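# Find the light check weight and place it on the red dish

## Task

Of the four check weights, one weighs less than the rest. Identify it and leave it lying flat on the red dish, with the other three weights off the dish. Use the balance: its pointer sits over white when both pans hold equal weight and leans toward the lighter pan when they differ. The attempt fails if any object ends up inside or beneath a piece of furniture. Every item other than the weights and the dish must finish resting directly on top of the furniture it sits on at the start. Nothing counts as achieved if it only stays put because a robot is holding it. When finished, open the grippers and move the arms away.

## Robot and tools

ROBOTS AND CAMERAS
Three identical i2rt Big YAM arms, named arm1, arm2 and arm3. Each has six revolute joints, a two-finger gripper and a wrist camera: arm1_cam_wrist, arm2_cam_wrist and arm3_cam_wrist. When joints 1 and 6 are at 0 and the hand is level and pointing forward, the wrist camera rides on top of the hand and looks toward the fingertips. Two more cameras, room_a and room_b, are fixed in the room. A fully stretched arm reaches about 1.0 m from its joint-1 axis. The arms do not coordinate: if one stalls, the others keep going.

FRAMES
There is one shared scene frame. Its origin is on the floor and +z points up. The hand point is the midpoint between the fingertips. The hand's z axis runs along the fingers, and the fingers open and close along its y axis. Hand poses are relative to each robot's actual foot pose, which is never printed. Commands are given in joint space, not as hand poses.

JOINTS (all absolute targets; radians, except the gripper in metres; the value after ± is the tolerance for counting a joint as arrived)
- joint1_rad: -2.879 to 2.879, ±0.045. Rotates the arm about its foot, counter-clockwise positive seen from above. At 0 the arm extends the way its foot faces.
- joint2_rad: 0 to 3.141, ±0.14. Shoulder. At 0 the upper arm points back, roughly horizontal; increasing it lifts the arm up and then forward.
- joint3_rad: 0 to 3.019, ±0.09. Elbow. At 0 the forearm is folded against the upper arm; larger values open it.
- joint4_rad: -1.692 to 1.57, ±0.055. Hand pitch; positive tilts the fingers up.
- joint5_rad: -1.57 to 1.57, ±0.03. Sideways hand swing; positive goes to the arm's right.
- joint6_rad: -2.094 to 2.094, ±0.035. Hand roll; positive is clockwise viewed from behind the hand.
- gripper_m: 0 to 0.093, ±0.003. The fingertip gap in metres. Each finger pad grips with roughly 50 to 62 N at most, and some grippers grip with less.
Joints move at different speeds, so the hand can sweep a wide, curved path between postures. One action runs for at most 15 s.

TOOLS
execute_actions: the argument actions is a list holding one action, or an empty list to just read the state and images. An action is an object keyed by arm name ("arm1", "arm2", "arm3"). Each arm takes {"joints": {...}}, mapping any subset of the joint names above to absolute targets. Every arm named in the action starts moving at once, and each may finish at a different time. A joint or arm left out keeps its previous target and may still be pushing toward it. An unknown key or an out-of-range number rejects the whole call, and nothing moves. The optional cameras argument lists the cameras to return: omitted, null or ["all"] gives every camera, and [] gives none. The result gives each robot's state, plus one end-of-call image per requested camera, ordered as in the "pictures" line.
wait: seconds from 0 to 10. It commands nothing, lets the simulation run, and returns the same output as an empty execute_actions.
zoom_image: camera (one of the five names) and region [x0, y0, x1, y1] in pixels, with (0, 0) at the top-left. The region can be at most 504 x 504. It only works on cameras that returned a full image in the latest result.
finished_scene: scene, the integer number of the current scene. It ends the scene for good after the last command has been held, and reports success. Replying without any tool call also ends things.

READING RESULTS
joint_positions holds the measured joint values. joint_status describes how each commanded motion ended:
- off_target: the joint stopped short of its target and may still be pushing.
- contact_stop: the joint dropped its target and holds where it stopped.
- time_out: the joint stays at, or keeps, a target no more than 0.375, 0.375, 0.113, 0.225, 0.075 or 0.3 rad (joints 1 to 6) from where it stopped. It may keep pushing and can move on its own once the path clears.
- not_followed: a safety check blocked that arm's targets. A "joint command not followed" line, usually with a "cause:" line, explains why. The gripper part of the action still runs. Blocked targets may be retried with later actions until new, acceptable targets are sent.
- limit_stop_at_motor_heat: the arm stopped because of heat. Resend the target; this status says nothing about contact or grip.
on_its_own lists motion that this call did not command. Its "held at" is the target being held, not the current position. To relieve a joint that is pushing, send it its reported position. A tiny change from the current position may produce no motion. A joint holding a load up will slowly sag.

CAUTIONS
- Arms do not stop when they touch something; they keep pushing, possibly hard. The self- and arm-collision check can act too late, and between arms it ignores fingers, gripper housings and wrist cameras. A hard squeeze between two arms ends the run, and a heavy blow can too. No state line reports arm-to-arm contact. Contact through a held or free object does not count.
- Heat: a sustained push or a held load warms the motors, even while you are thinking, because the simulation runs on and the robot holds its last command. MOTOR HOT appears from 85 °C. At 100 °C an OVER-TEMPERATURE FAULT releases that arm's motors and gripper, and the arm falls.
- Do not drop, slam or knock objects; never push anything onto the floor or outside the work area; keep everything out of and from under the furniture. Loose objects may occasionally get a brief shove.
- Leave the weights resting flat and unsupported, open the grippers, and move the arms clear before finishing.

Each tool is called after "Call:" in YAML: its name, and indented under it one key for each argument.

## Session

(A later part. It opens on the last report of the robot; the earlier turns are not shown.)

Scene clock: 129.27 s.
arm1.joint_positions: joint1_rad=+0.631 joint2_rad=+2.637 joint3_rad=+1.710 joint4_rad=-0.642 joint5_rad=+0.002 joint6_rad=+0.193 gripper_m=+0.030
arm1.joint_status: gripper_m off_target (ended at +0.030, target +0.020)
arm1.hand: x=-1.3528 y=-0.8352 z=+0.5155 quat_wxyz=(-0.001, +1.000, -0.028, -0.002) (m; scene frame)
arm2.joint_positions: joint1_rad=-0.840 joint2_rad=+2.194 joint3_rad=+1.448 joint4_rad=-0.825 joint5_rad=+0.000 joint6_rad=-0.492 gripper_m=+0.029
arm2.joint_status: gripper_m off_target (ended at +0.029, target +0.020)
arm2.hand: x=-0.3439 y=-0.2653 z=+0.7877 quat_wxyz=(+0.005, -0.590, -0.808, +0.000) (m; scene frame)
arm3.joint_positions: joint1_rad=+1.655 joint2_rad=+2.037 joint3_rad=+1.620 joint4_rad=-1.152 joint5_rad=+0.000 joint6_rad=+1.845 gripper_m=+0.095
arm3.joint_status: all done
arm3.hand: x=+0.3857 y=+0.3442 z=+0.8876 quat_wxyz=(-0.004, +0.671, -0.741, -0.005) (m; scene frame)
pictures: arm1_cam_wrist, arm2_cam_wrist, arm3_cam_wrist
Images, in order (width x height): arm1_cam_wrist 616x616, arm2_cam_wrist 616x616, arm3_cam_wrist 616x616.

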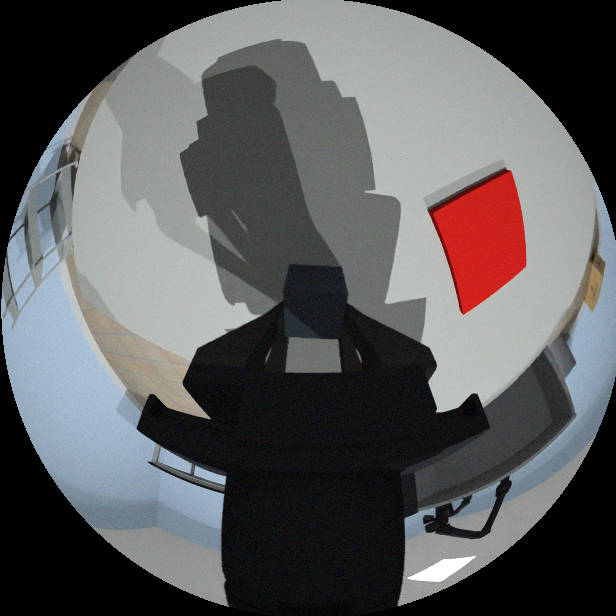

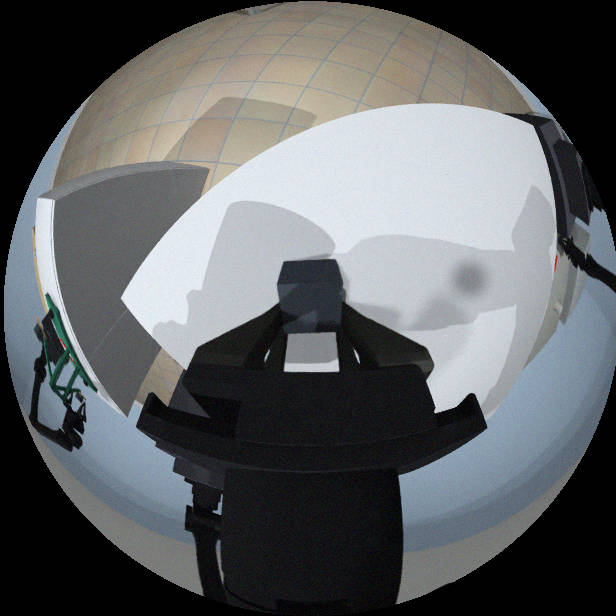

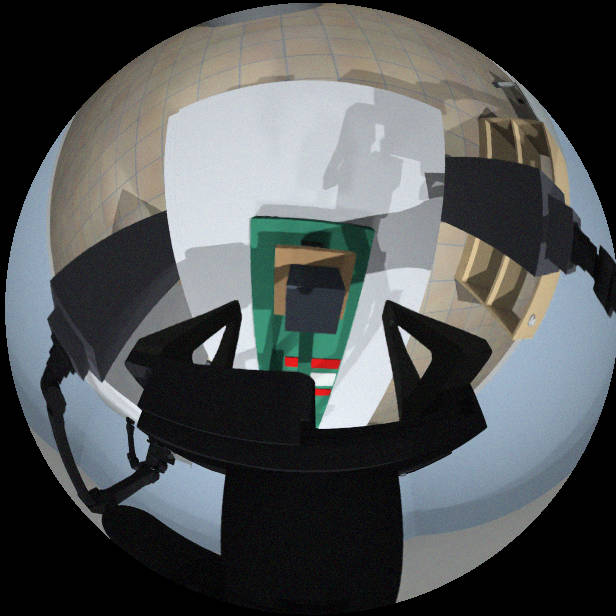

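Call:
execute_actions:
  actions:
    - {"arm1":{"joints":{"gripper_m":0.06,"joint3_rad":1.762}},"arm2":{"joints":{"gripper_m":0.06,"joint3_rad":1.505,"joint1_rad":-0.815}},"arm3":{"joints":{"joint1_rad":1.628,"gripper_m":0.065}}}
  cameras: ["arm1_cam_wrist","arm2_cam_wrist","arm3_cam_wrist"]

Scene clock: 148.00 s.
arm1.joint_positions: joint1_rad=+0.631 joint2_rad=+2.637 joint3_rad=+1.727 joint4_rad=-0.642 joint5_rad=+0.002 joint6_rad=+0.193 gripper_m=+0.060
arm1.joint_status: all done
arm1.hand: x=-1.3624 y=-0.8365 z=+0.5196 quat_wxyz=(+0.001, +1.000, -0.028, -0.011) (m; scene frame)
arm2.joint_positions: joint1_rad=-0.821 joint2_rad=+2.194 joint3_rad=+1.465 joint4_rad=-0.825 joint5_rad=+0.000 joint6_rad=-0.492 gripper_m=+0.060
arm2.joint_status: all done
arm2.hand: x=-0.3345 y=-0.2756 z=+0.7923 quat_wxyz=(+0.002, -0.582, -0.813, +0.008) (m; scene frame)
arm3.joint_positions: joint1_rad=+1.632 joint2_rad=+2.037 joint3_rad=+1.620 joint4_rad=-1.152 joint5_rad=+0.000 joint6_rad=+1.845 gripper_m=+0.065
arm3.joint_status: all done
arm3.hand: x=+0.3835 y=+0.3578 z=+0.8878 quat_wxyz=(-0.004, +0.662, -0.749, -0.005) (m; scene frame)
pictures: arm1_cam_wrist, arm2_cam_wrist, arm3_cam_wrist
Images, in order (width x height): arm1_cam_wrist 616x616, arm2_cam_wrist 616x616, arm3_cam_wrist 616x616.

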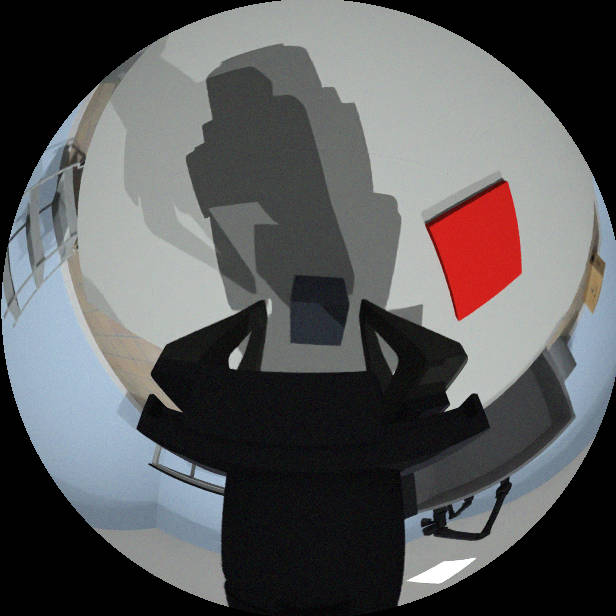

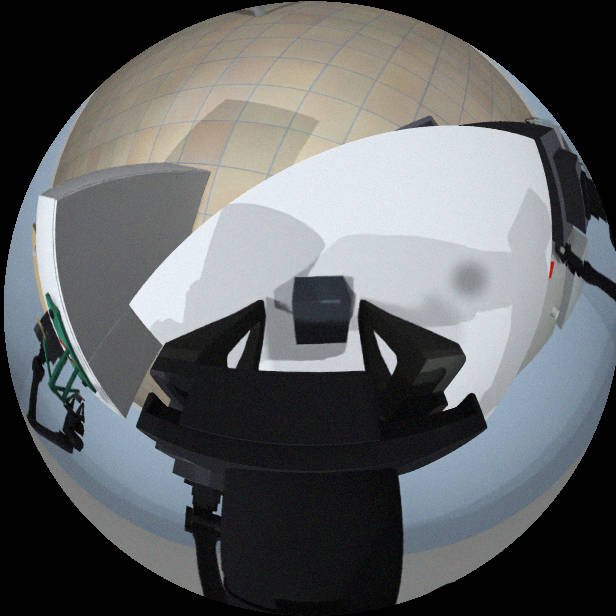

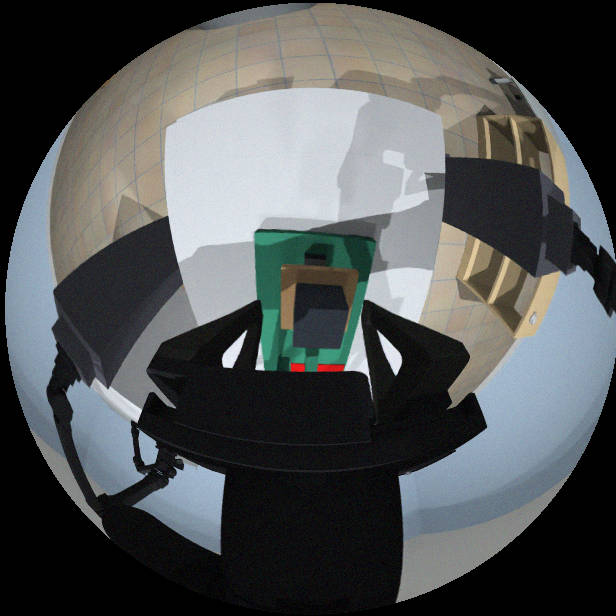

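Good enough; close all.

Call:
execute_actions:
  actions:
    - {"arm1":{"joints":{"gripper_m":0.02}},"arm2":{"joints":{"gripper_m":0.02}},"arm3":{"joints":{"gripper_m":0.02}}}
  cameras: ["arm3_cam_wrist"]

Scene clock: 150.33 s.
arm1.joint_positions: joint1_rad=+0.631 joint2_rad=+2.637 joint3_rad=+1.727 joint4_rad=-0.642 joint5_rad=+0.002 joint6_rad=+0.193 gripper_m=+0.030
arm1.joint_status: gripper_m off_target (ended at +0.030, target +0.020)
arm1.hand: x=-1.3624 y=-0.8365 z=+0.5196 quat_wxyz=(+0.001, +1.000, -0.028, -0.011) (m; scene frame)
arm2.joint_positions: joint1_rad=-0.821 joint2_rad=+2.194 joint3_rad=+1.465 joint4_rad=-0.825 joint5_rad=+0.001 joint6_rad=-0.493 gripper_m=+0.029
arm2.joint_status: gripper_m off_target (ended at +0.029, target +0.020)
arm2.hand: x=-0.3347 y=-0.2756 z=+0.7923 quat_wxyz=(+0.002, -0.582, -0.813, +0.008) (m; scene frame)
arm3.joint_positions: joint1_rad=+1.632 joint2_rad=+2.038 joint3_rad=+1.620 joint4_rad=-1.151 joint5_rad=+0.001 joint6_rad=+1.846 gripper_m=+0.030
arm3.joint_status: gripper_m off_target (ended at +0.030, target +0.020)
arm3.hand: x=+0.3832 y=+0.3578 z=+0.8876 quat_wxyz=(-0.004, +0.662, -0.749, -0.005) (m; scene frame)
pictures: arm3_cam_wrist
Images, in order (width x height): arm3_cam_wrist 616x616.

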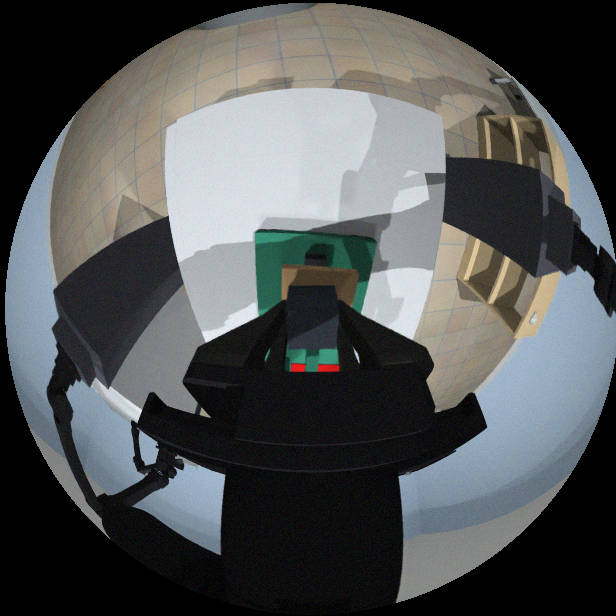

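Call:
execute_actions:
  actions:
    - {"arm1":{"joints":{"joint2_rad":2.58,"joint3_rad":1.855,"joint4_rad":-0.79}},"arm2":{"joints":{"joint1_rad":0.1,"joint2_rad":2.0,"joint3_rad":2.02,"joint4_rad":-1.53,"joint6_rad":-1.37}},"arm3":{"joints":{"joint2_rad":1.75,"joint4_rad":-1.44}}}

Scene clock: 168.27 s.
arm1.joint_positions: joint1_rad=+0.631 joint2_rad=+2.602 joint3_rad=+1.818 joint4_rad=-0.779 joint5_rad=+0.002 joint6_rad=+0.193 gripper_m=+0.030
arm1.joint_status: all done
arm1.hand: x=-1.3904 y=-0.8404 z=+0.5639 quat_wxyz=(+0.000, +1.000, -0.028, -0.005) (m; scene frame)
arm2.joint_positions: joint1_rad=+0.093 joint2_rad=+2.008 joint3_rad=+1.996 joint4_rad=-1.514 joint5_rad=-0.002 joint6_rad=-1.361 gripper_m=+0.029
arm2.joint_status: all done
arm2.hand: x=+0.1983 y=-0.1645 z=+1.0841 quat_wxyz=(-0.008, +0.267, -0.964, +0.015) (m; scene frame)
arm3.joint_positions: joint1_rad=+1.632 joint2_rad=+1.739 joint3_rad=+1.605 joint4_rad=-1.432 joint5_rad=+0.001 joint6_rad=+1.846 gripper_m=+0.030
arm3.joint_status: all done
arm3.hand: x=+0.4529 y=+0.3665 z=+1.0458 quat_wxyz=(-0.003, +0.662, -0.749, -0.006) (m; scene frame)
pictures: arm1_cam_wrist, arm2_cam_wrist, arm3_cam_wrist, room_a, room_b
Images, in order (width x height): arm1_cam_wrist 616x616, arm2_cam_wrist 616x616, arm3_cam_wrist 616x616, room_a 896x504, room_b 896x504.

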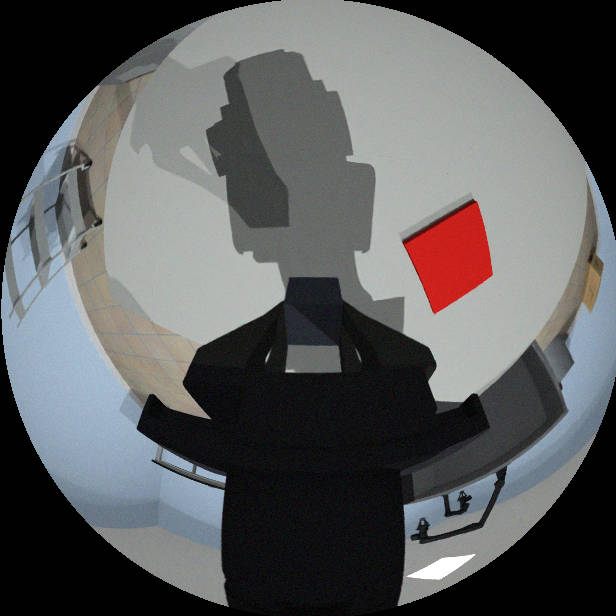

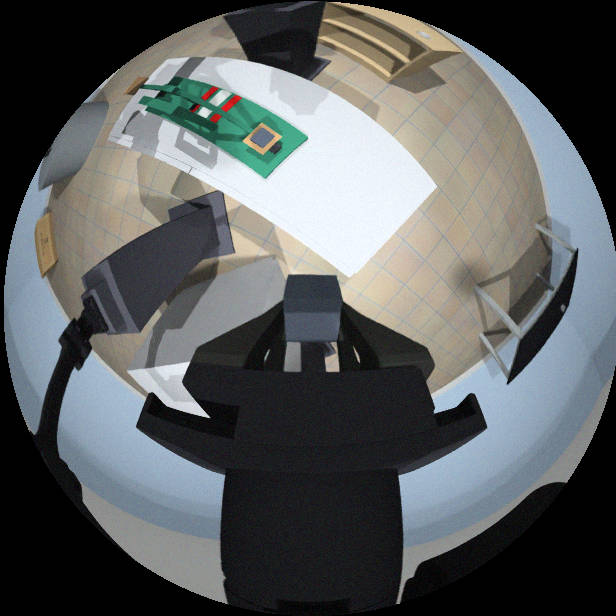

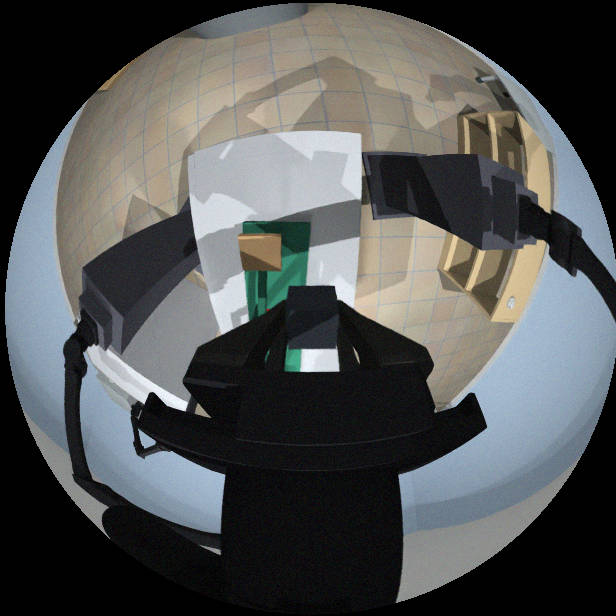

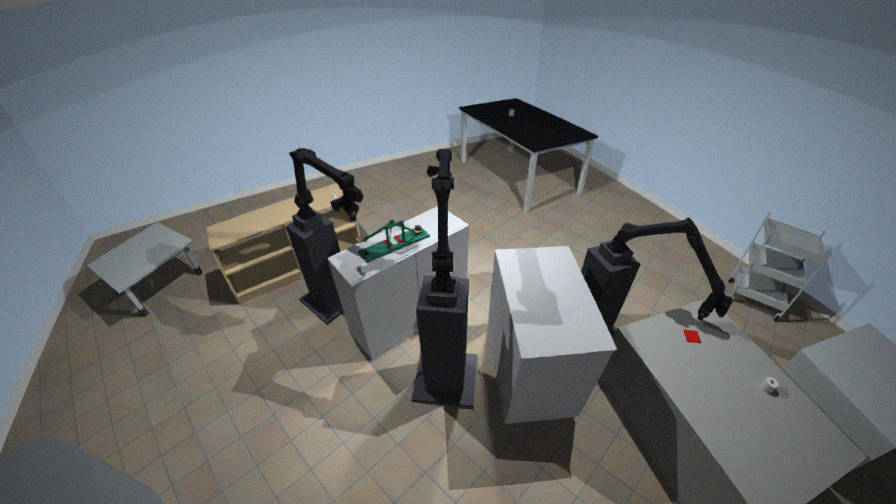

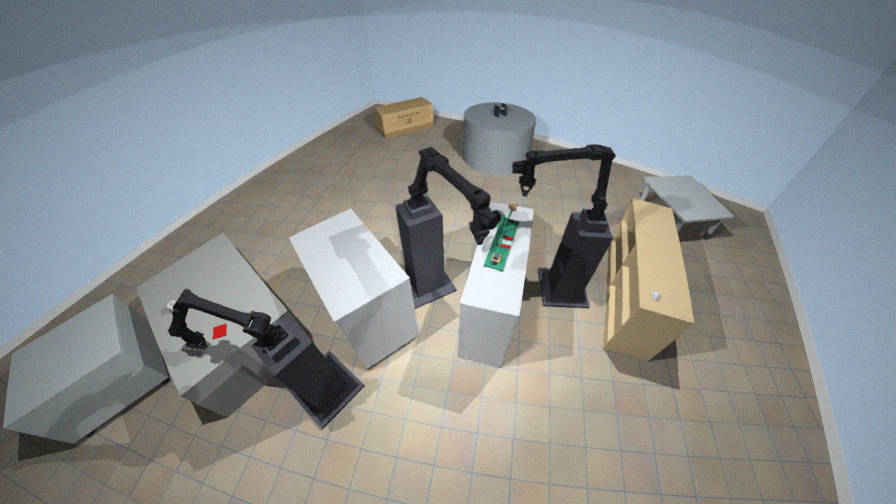

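Call:
execute_actions:
  actions:
    - {"arm1":{"joints":{"joint1_rad":0.426}},"arm2":{"joints":{"joint1_rad":1.0}},"arm3":{"joints":{"joint1_rad":0.3,"joint6_rad":0.9}}}
  cameras: ["arm1_cam_wrist","arm2_cam_wrist","room_b"]

Scene clock: 172.93 s.
arm1.joint_positions: joint1_rad=+0.433 joint2_rad=+2.602 joint3_rad=+1.818 joint4_rad=-0.779 joint5_rad=+0.001 joint6_rad=+0.194 gripper_m=+0.030
arm1.joint_status: all done
arm1.hand: x=-1.3951 y=-0.7116 z=+0.5639 quat_wxyz=(+0.000, +0.992, -0.127, -0.005) (m; scene frame)
arm2.joint_positions: joint1_rad=+0.995 joint2_rad=+2.011 joint3_rad=+1.996 joint4_rad=-1.514 joint5_rad=-0.002 joint6_rad=-1.363 gripper_m=+0.029
arm2.joint_status: all done
arm2.hand: x=+0.3996 y=+0.3534 z=+1.0838 quat_wxyz=(-0.016, +0.661, -0.750, +0.007) (m; scene frame)
arm3.joint_positions: joint1_rad=+0.292 joint2_rad=+1.750 joint3_rad=+1.605 joint4_rad=-1.432 joint5_rad=+0.003 joint6_rad=+0.915 gripper_m=+0.030
arm3.joint_status: all done
arm3.hand: x=+0.7808 y=+0.9410 z=+1.0479 quat_wxyz=(-0.005, +0.496, -0.868, -0.002) (m; scene frame)
pictures: arm1_cam_wrist, arm2_cam_wrist, room_b
Images, in order (width x height): arm1_cam_wrist 616x616, arm2_cam_wrist 616x616, room_b 896x504.

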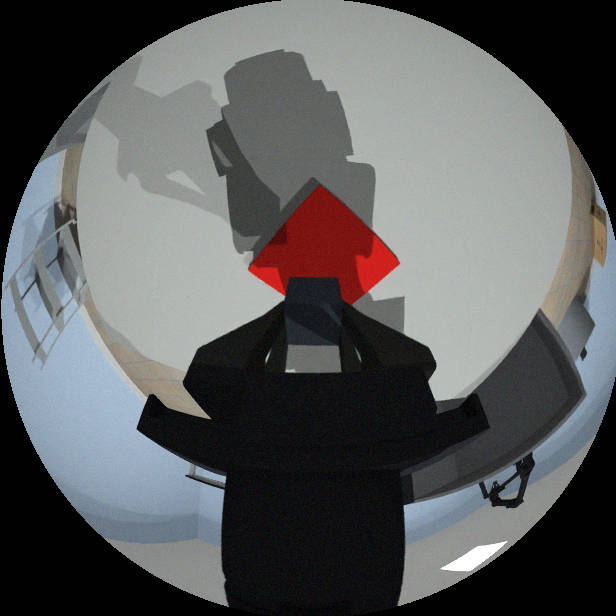

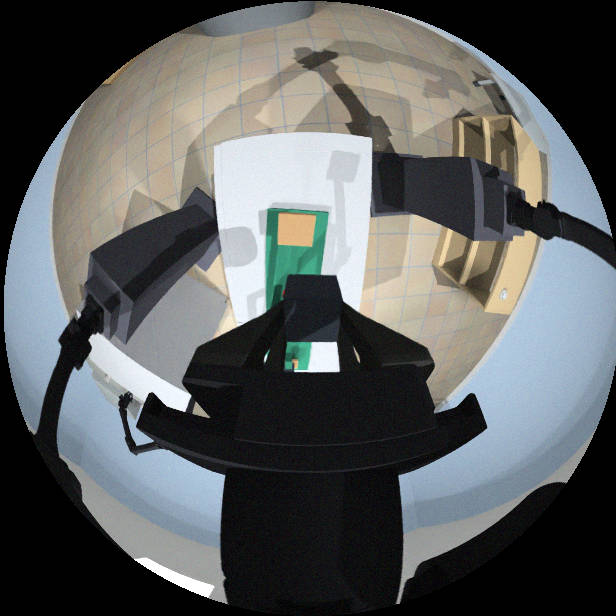

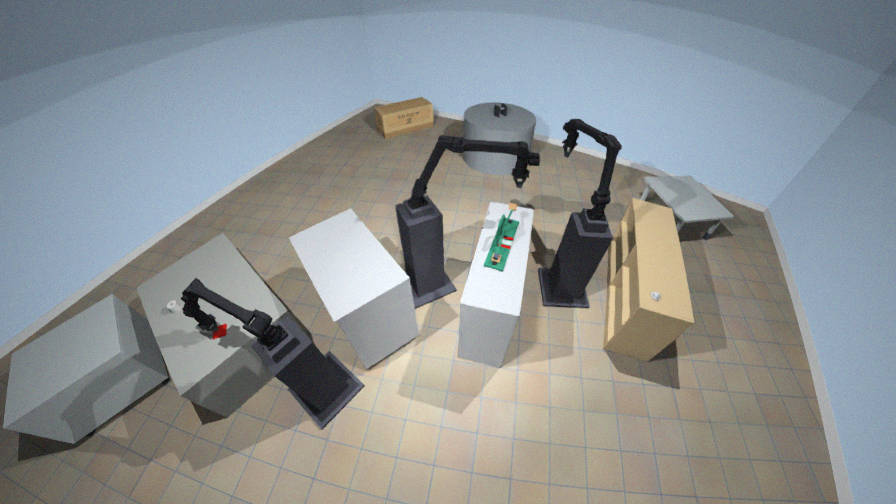

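Call:
execute_actions:
  actions:
    - {"arm1":{"joints":{"joint1_rad":0.41,"joint2_rad":2.63,"joint4_rad":-0.725}},"arm2":{"joints":{"joint2_rad":2.055,"joint3_rad":1.768,"joint4_rad":-1.236}},"arm3":{"joints":{"joint1_rad":-0.9,"joint6_rad":0.0}}}
  cameras: ["arm1_cam_wrist","arm2_cam_wrist","arm3_cam_wrist","room_a"]

Scene clock: 179.83 s.
arm1.joint_positions: joint1_rad=+0.413 joint2_rad=+2.645 joint3_rad=+1.818 joint4_rad=-0.738 joint5_rad=+0.001 joint6_rad=+0.194 gripper_m=+0.030
arm1.joint_status: all done
arm1.hand: x=-1.3876 y=-0.6995 z=+0.5371 quat_wxyz=(+0.000, +0.991, -0.137, -0.004) (m; scene frame)
arm2.joint_positions: joint1_rad=+0.995 joint2_rad=+2.088 joint3_rad=+1.743 joint4_rad=-1.254 joint5_rad=-0.002 joint6_rad=-1.363 gripper_m=+0.029
arm2.joint_status: all done
arm2.hand: x=+0.3819 y=+0.3529 z=+0.9422 quat_wxyz=(+0.012, +0.661, -0.750, -0.015) (m; scene frame)
arm3.joint_positions: joint1_rad=-0.908 joint2_rad=+1.750 joint3_rad=+1.605 joint4_rad=-1.432 joint5_rad=+0.003 joint6_rad=+0.015 gripper_m=+0.030
arm3.joint_status: all done
arm3.hand: x=+1.3680 y=+0.8102 z=+1.0468 quat_wxyz=(+0.000, +0.361, -0.933, -0.003) (m; scene frame)
pictures: arm1_cam_wrist, arm2_cam_wrist, arm3_cam_wrist, room_a
Images, in order (width x height): arm1_cam_wrist 616x616, arm2_cam_wrist 616x616, arm3_cam_wrist 616x616, room_a 896x504.

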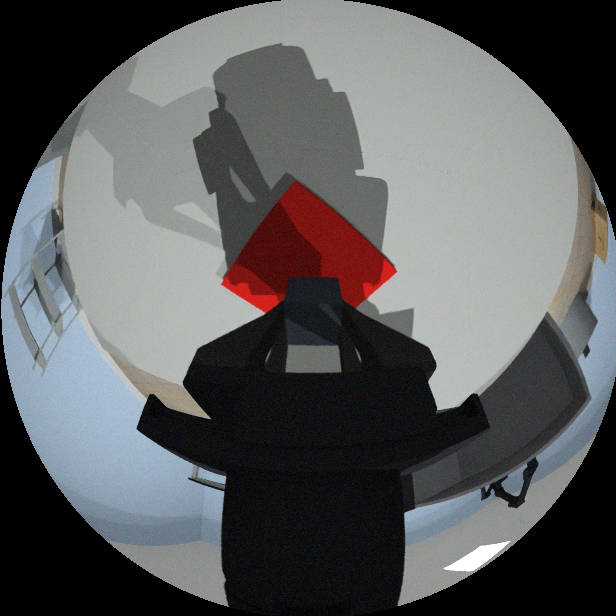

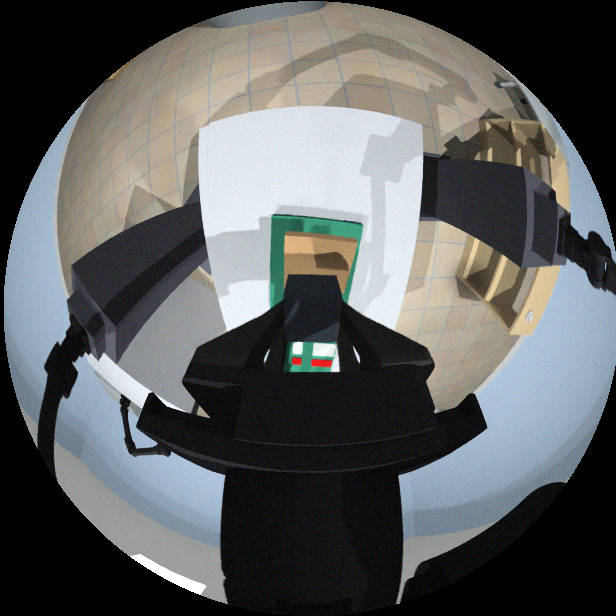

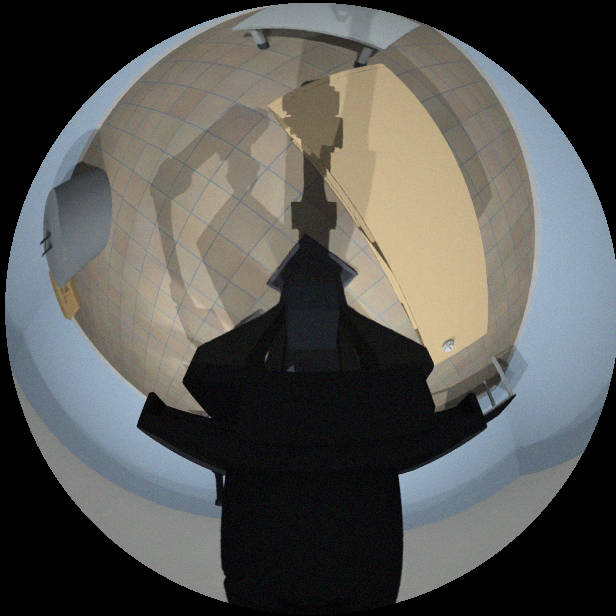

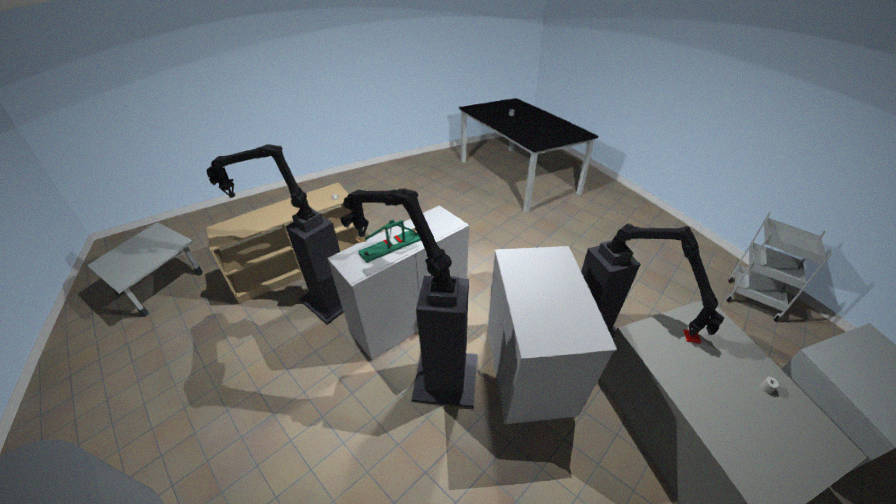

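Call:
execute_actions:
  actions:
    - {"arm1":{"joints":{"joint2_rad":2.65,"joint4_rad":-0.70}},"arm2":{"joints":{"joint2_rad":2.115,"joint3_rad":1.715,"joint4_rad":-1.106}},"arm3":{"joints":{"joint1_rad":-1.4,"joint2_rad":2.14,"joint3_rad":1.57,"joint4_rad":-0.965}}}
  cameras: ["arm1_cam_wrist","arm2_cam_wrist","arm3_cam_wrist","room_a"]

Scene clock: 188.50 s.
arm1.joint_positions: joint1_rad=+0.413 joint2_rad=+2.655 joint3_rad=+1.818 joint4_rad=-0.714 joint5_rad=+0.001 joint6_rad=+0.194 gripper_m=+0.030
arm1.joint_status: all done
arm1.hand: x=-1.3895 y=-0.6993 z=+0.5310 quat_wxyz=(+0.000, +0.991, -0.137, -0.011) (m; scene frame)
arm2.joint_positions: joint1_rad=+0.995 joint2_rad=+2.118 joint3_rad=+1.703 joint4_rad=-1.126 joint5_rad=-0.002 joint6_rad=-1.363 gripper_m=+0.029
arm2.joint_status: all done
arm2.hand: x=+0.3948 y=+0.3541 z=+0.9099 quat_wxyz=(-0.011, +0.661, -0.750, +0.003) (m; scene frame)
arm3.joint_positions: joint1_rad=-1.392 joint2_rad=+2.180 joint3_rad=+1.544 joint4_rad=-0.975 joint5_rad=+0.001 joint6_rad=+0.013 gripper_m=+0.030
arm3.joint_status: all done
arm3.hand: x=+1.5492 y=+0.6069 z=+0.7840 quat_wxyz=(+0.019, +0.128, -0.992, -0.003) (m; scene frame)
pictures: arm1_cam_wrist, arm2_cam_wrist, arm3_cam_wrist, room_a
Images, in order (width x height): arm1_cam_wrist 616x616, arm2_cam_wrist 616x616, arm3_cam_wrist 616x616, room_a 896x504.

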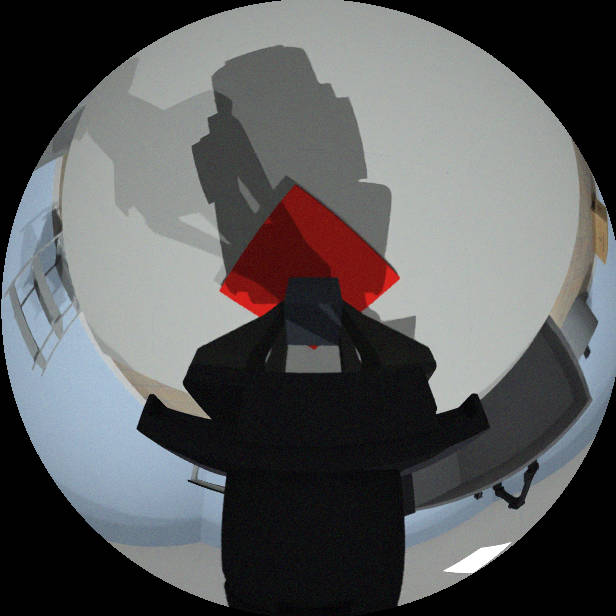

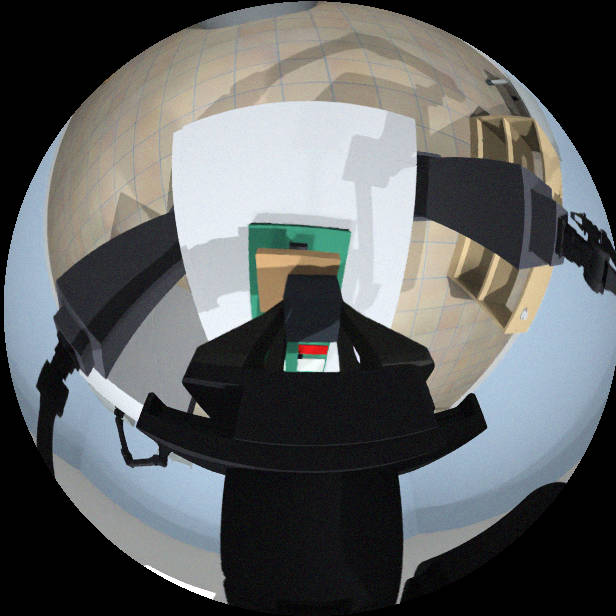

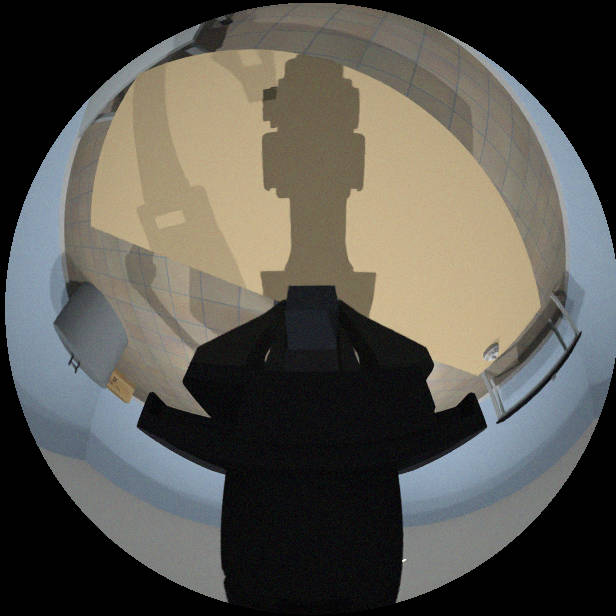

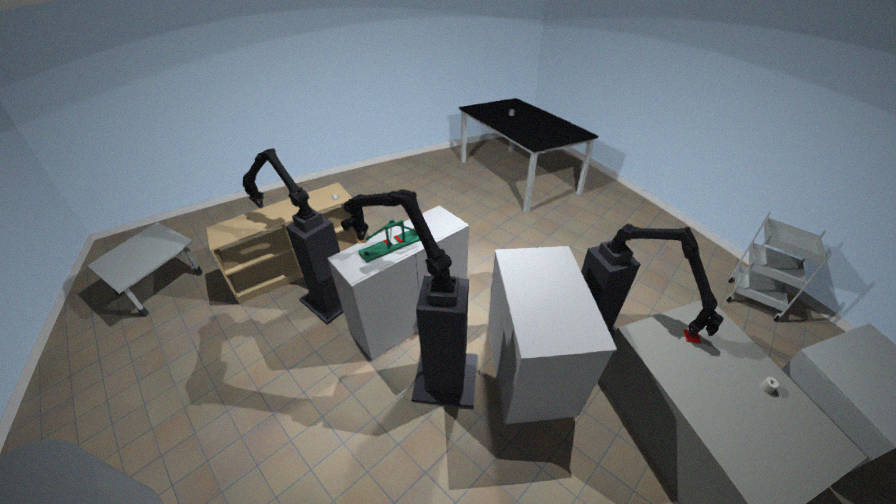

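Call:
execute_actions:
  actions:
    - {"arm1":{"joints":{"gripper_m":0.07}},"arm2":{"joints":{"joint2_rad":2.145,"joint4_rad":-1.168}},"arm3":{"joints":{"joint2_rad":2.29,"joint4_rad":-0.79}}}
  cameras: ["arm1_cam_wrist","arm2_cam_wrist","arm3_cam_wrist"]

Scene clock: 194.53 s.
arm1.joint_positions: joint1_rad=+0.413 joint2_rad=+2.655 joint3_rad=+1.818 joint4_rad=-0.714 joint5_rad=+0.001 joint6_rad=+0.194 gripper_m=+0.070
arm1.joint_status: all done
arm1.hand: x=-1.3895 y=-0.6993 z=+0.5310 quat_wxyz=(+0.000, +0.991, -0.137, -0.011) (m; scene frame)
arm2.joint_positions: joint1_rad=+0.995 joint2_rad=+2.134 joint3_rad=+1.703 joint4_rad=-1.149 joint5_rad=-0.002 joint6_rad=-1.363 gripper_m=+0.029
arm2.joint_status: all done
arm2.hand: x=+0.3873 y=+0.3535 z=+0.9000 quat_wxyz=(+0.005, +0.661, -0.750, -0.009) (m; scene frame)
arm3.joint_positions: joint1_rad=-1.392 joint2_rad=+2.302 joint3_rad=+1.544 joint4_rad=-0.801 joint5_rad=+0.001 joint6_rad=+0.013 gripper_m=+0.030
arm3.joint_status: all done
arm3.hand: x=+1.5630 y=+0.6116 z=+0.7134 quat_wxyz=(-0.008, +0.128, -0.992, -0.007) (m; scene frame)
pictures: arm1_cam_wrist, arm2_cam_wrist, arm3_cam_wrist
Images, in order (width x height): arm1_cam_wrist 616x616, arm2_cam_wrist 616x616, arm3_cam_wrist 616x616.

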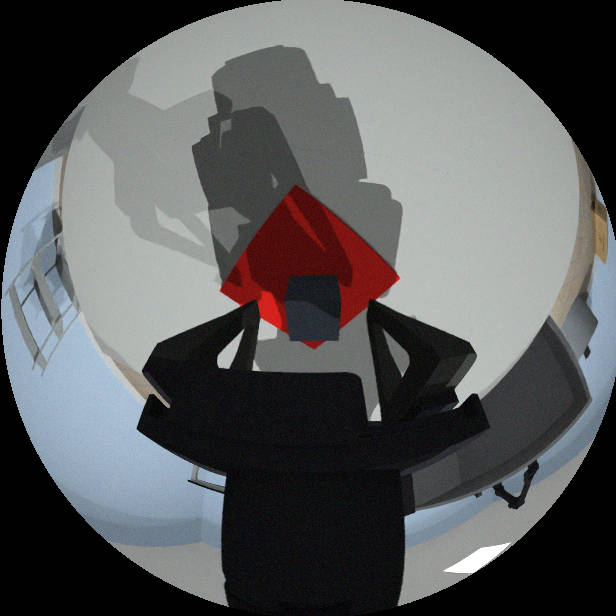

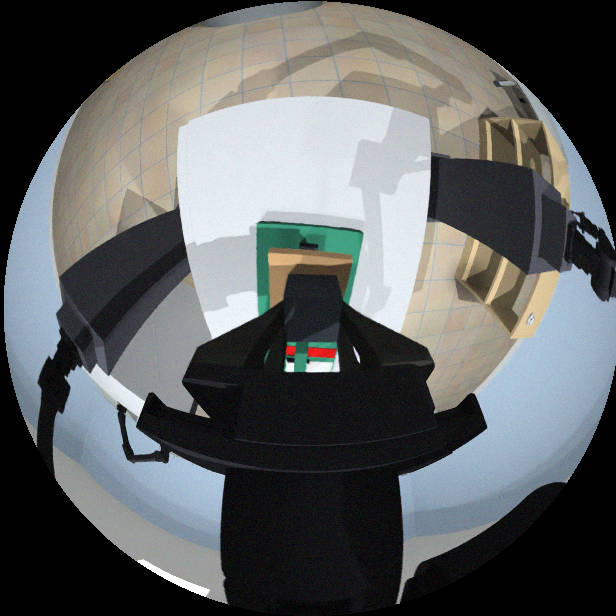

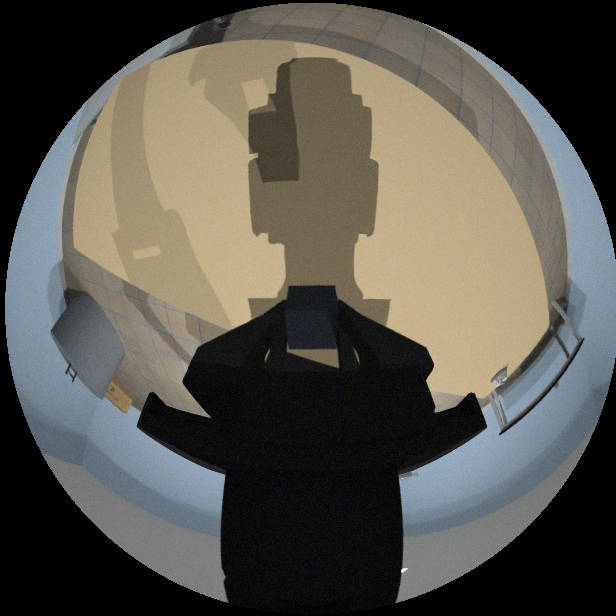

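Call:
execute_actions:
  actions:
    - {"arm2":{"joints":{"gripper_m":0.093}},"arm3":{"joints":{"joint2_rad":2.34,"joint4_rad":-0.77}}}
  cameras: ["arm2_cam_wrist","arm3_cam_wrist","room_b"]

Call:
execute_actions:
  actions: []
  cameras: ["arm2_cam_wrist","room_b"]

Scene clock: 199.77 s.
arm1.joint_positions: joint1_rad=+0.413 joint2_rad=+2.655 joint3_rad=+1.818 joint4_rad=-0.714 joint5_rad=+0.001 joint6_rad=+0.194 gripper_m=+0.070
arm1.joint_status: not commanded
arm1.hand: x=-1.3895 y=-0.6993 z=+0.5310 quat_wxyz=(+0.000, +0.991, -0.137, -0.011) (m; scene frame)
arm2.joint_positions: joint1_rad=+0.995 joint2_rad=+2.134 joint3_rad=+1.703 joint4_rad=-1.151 joint5_rad=-0.002 joint6_rad=-1.363 gripper_m=+0.093
arm2.joint_status: all done
arm2.hand: x=+0.3867 y=+0.3535 z=+0.9000 quat_wxyz=(+0.006, +0.661, -0.750, -0.009) (m; scene frame)
arm3.joint_positions: joint1_rad=-1.392 joint2_rad=+2.328 joint3_rad=+1.544 joint4_rad=-0.782 joint5_rad=+0.001 joint6_rad=+0.013 gripper_m=+0.030
arm3.joint_status: all done
arm3.hand: x=+1.5606 y=+0.6111 z=+0.6983 quat_wxyz=(-0.004, +0.128, -0.992, -0.006) (m; scene frame)
pictures: arm2_cam_wrist, arm3_cam_wrist, room_b
Images, in order (width x height): arm2_cam_wrist 616x616, arm3_cam_wrist 616x616, room_b 896x504.

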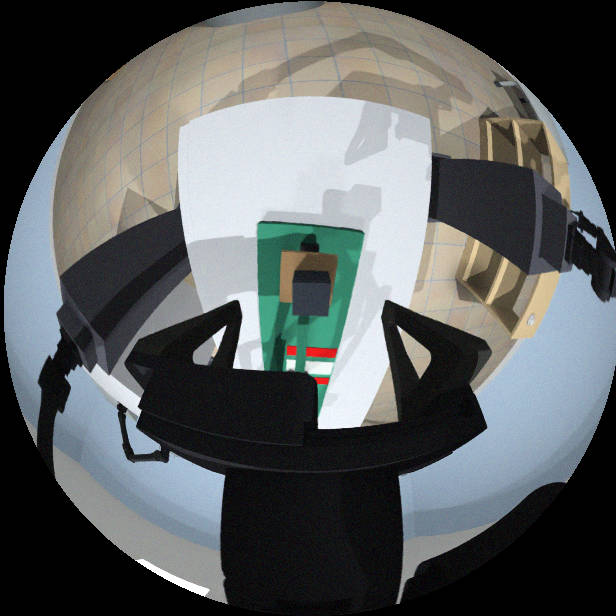

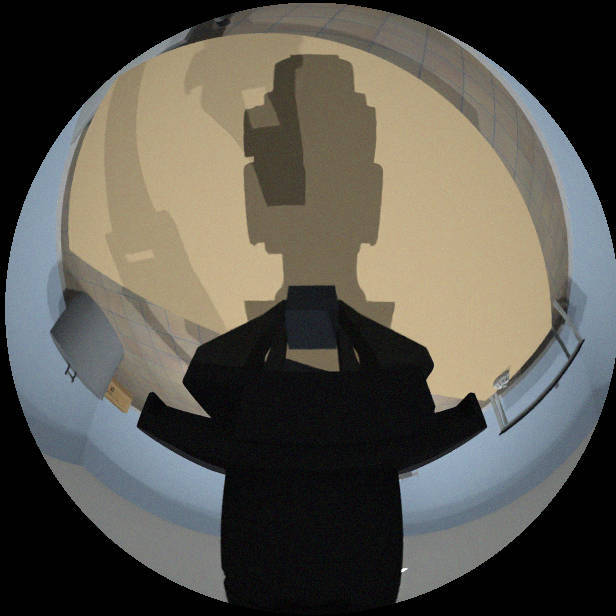

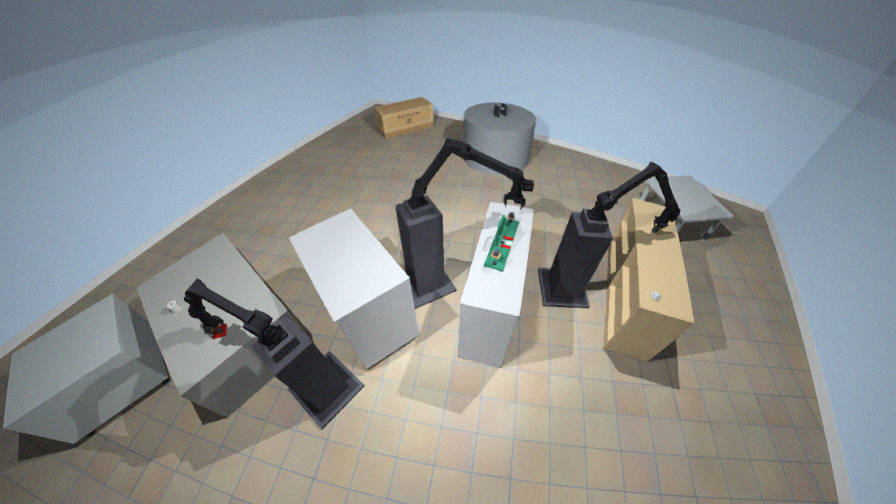

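Scene clock: 199.77 s.
arm1.joint_positions: joint1_rad=+0.413 joint2_rad=+2.655 joint3_rad=+1.818 joint4_rad=-0.714 joint5_rad=+0.001 joint6_rad=+0.194 gripper_m=+0.070
arm1.joint_status: not commanded
arm1.hand: x=-1.3895 y=-0.6993 z=+0.5310 quat_wxyz=(+0.000, +0.991, -0.137, -0.011) (m; scene frame)
arm2.joint_positions: joint1_rad=+0.995 joint2_rad=+2.134 joint3_rad=+1.703 joint4_rad=-1.151 joint5_rad=-0.002 joint6_rad=-1.363 gripper_m=+0.093
arm2.joint_status: all done
arm2.hand: x=+0.3867 y=+0.3535 z=+0.9000 quat_wxyz=(+0.006, +0.661, -0.750, -0.009) (m; scene frame)
arm3.joint_positions: joint1_rad=-1.392 joint2_rad=+2.328 joint3_rad=+1.544 joint4_rad=-0.782 joint5_rad=+0.001 joint6_rad=+0.013 gripper_m=+0.030
arm3.joint_status: all done
arm3.hand: x=+1.5606 y=+0.6111 z=+0.6983 quat_wxyz=(-0.004, +0.128, -0.992, -0.006) (m; scene frame)
pictures: arm2_cam_wrist, room_b
Images, in order (width x height): arm2_cam_wrist 616x616, room_b 896x504.

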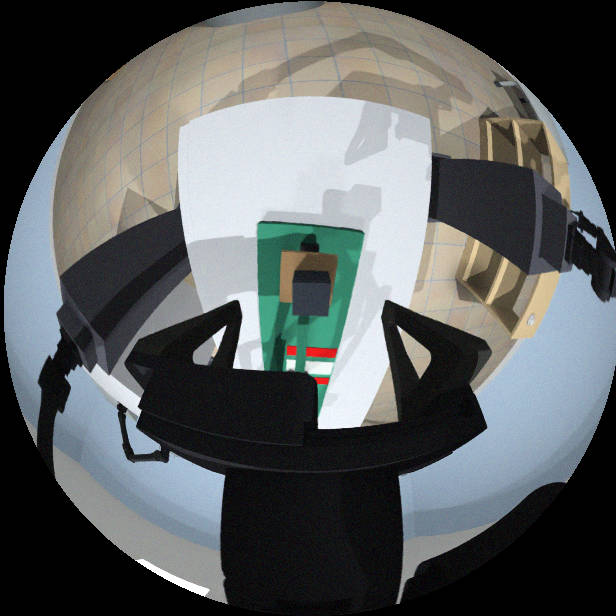

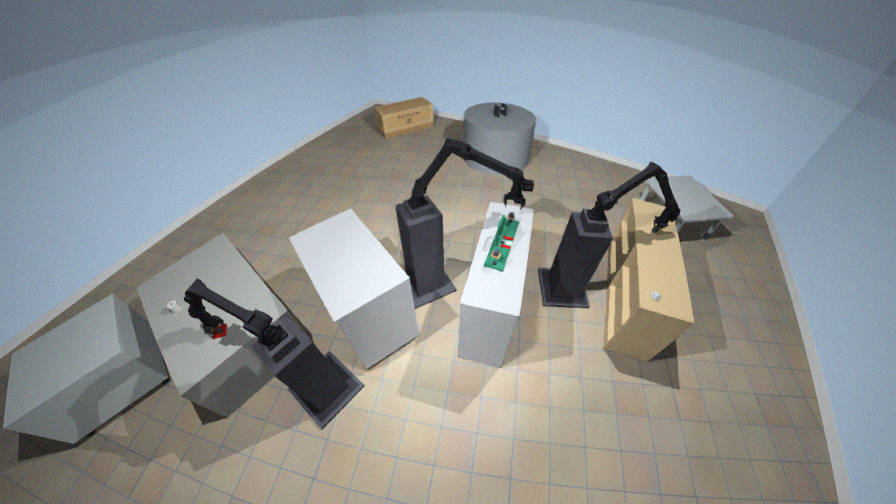

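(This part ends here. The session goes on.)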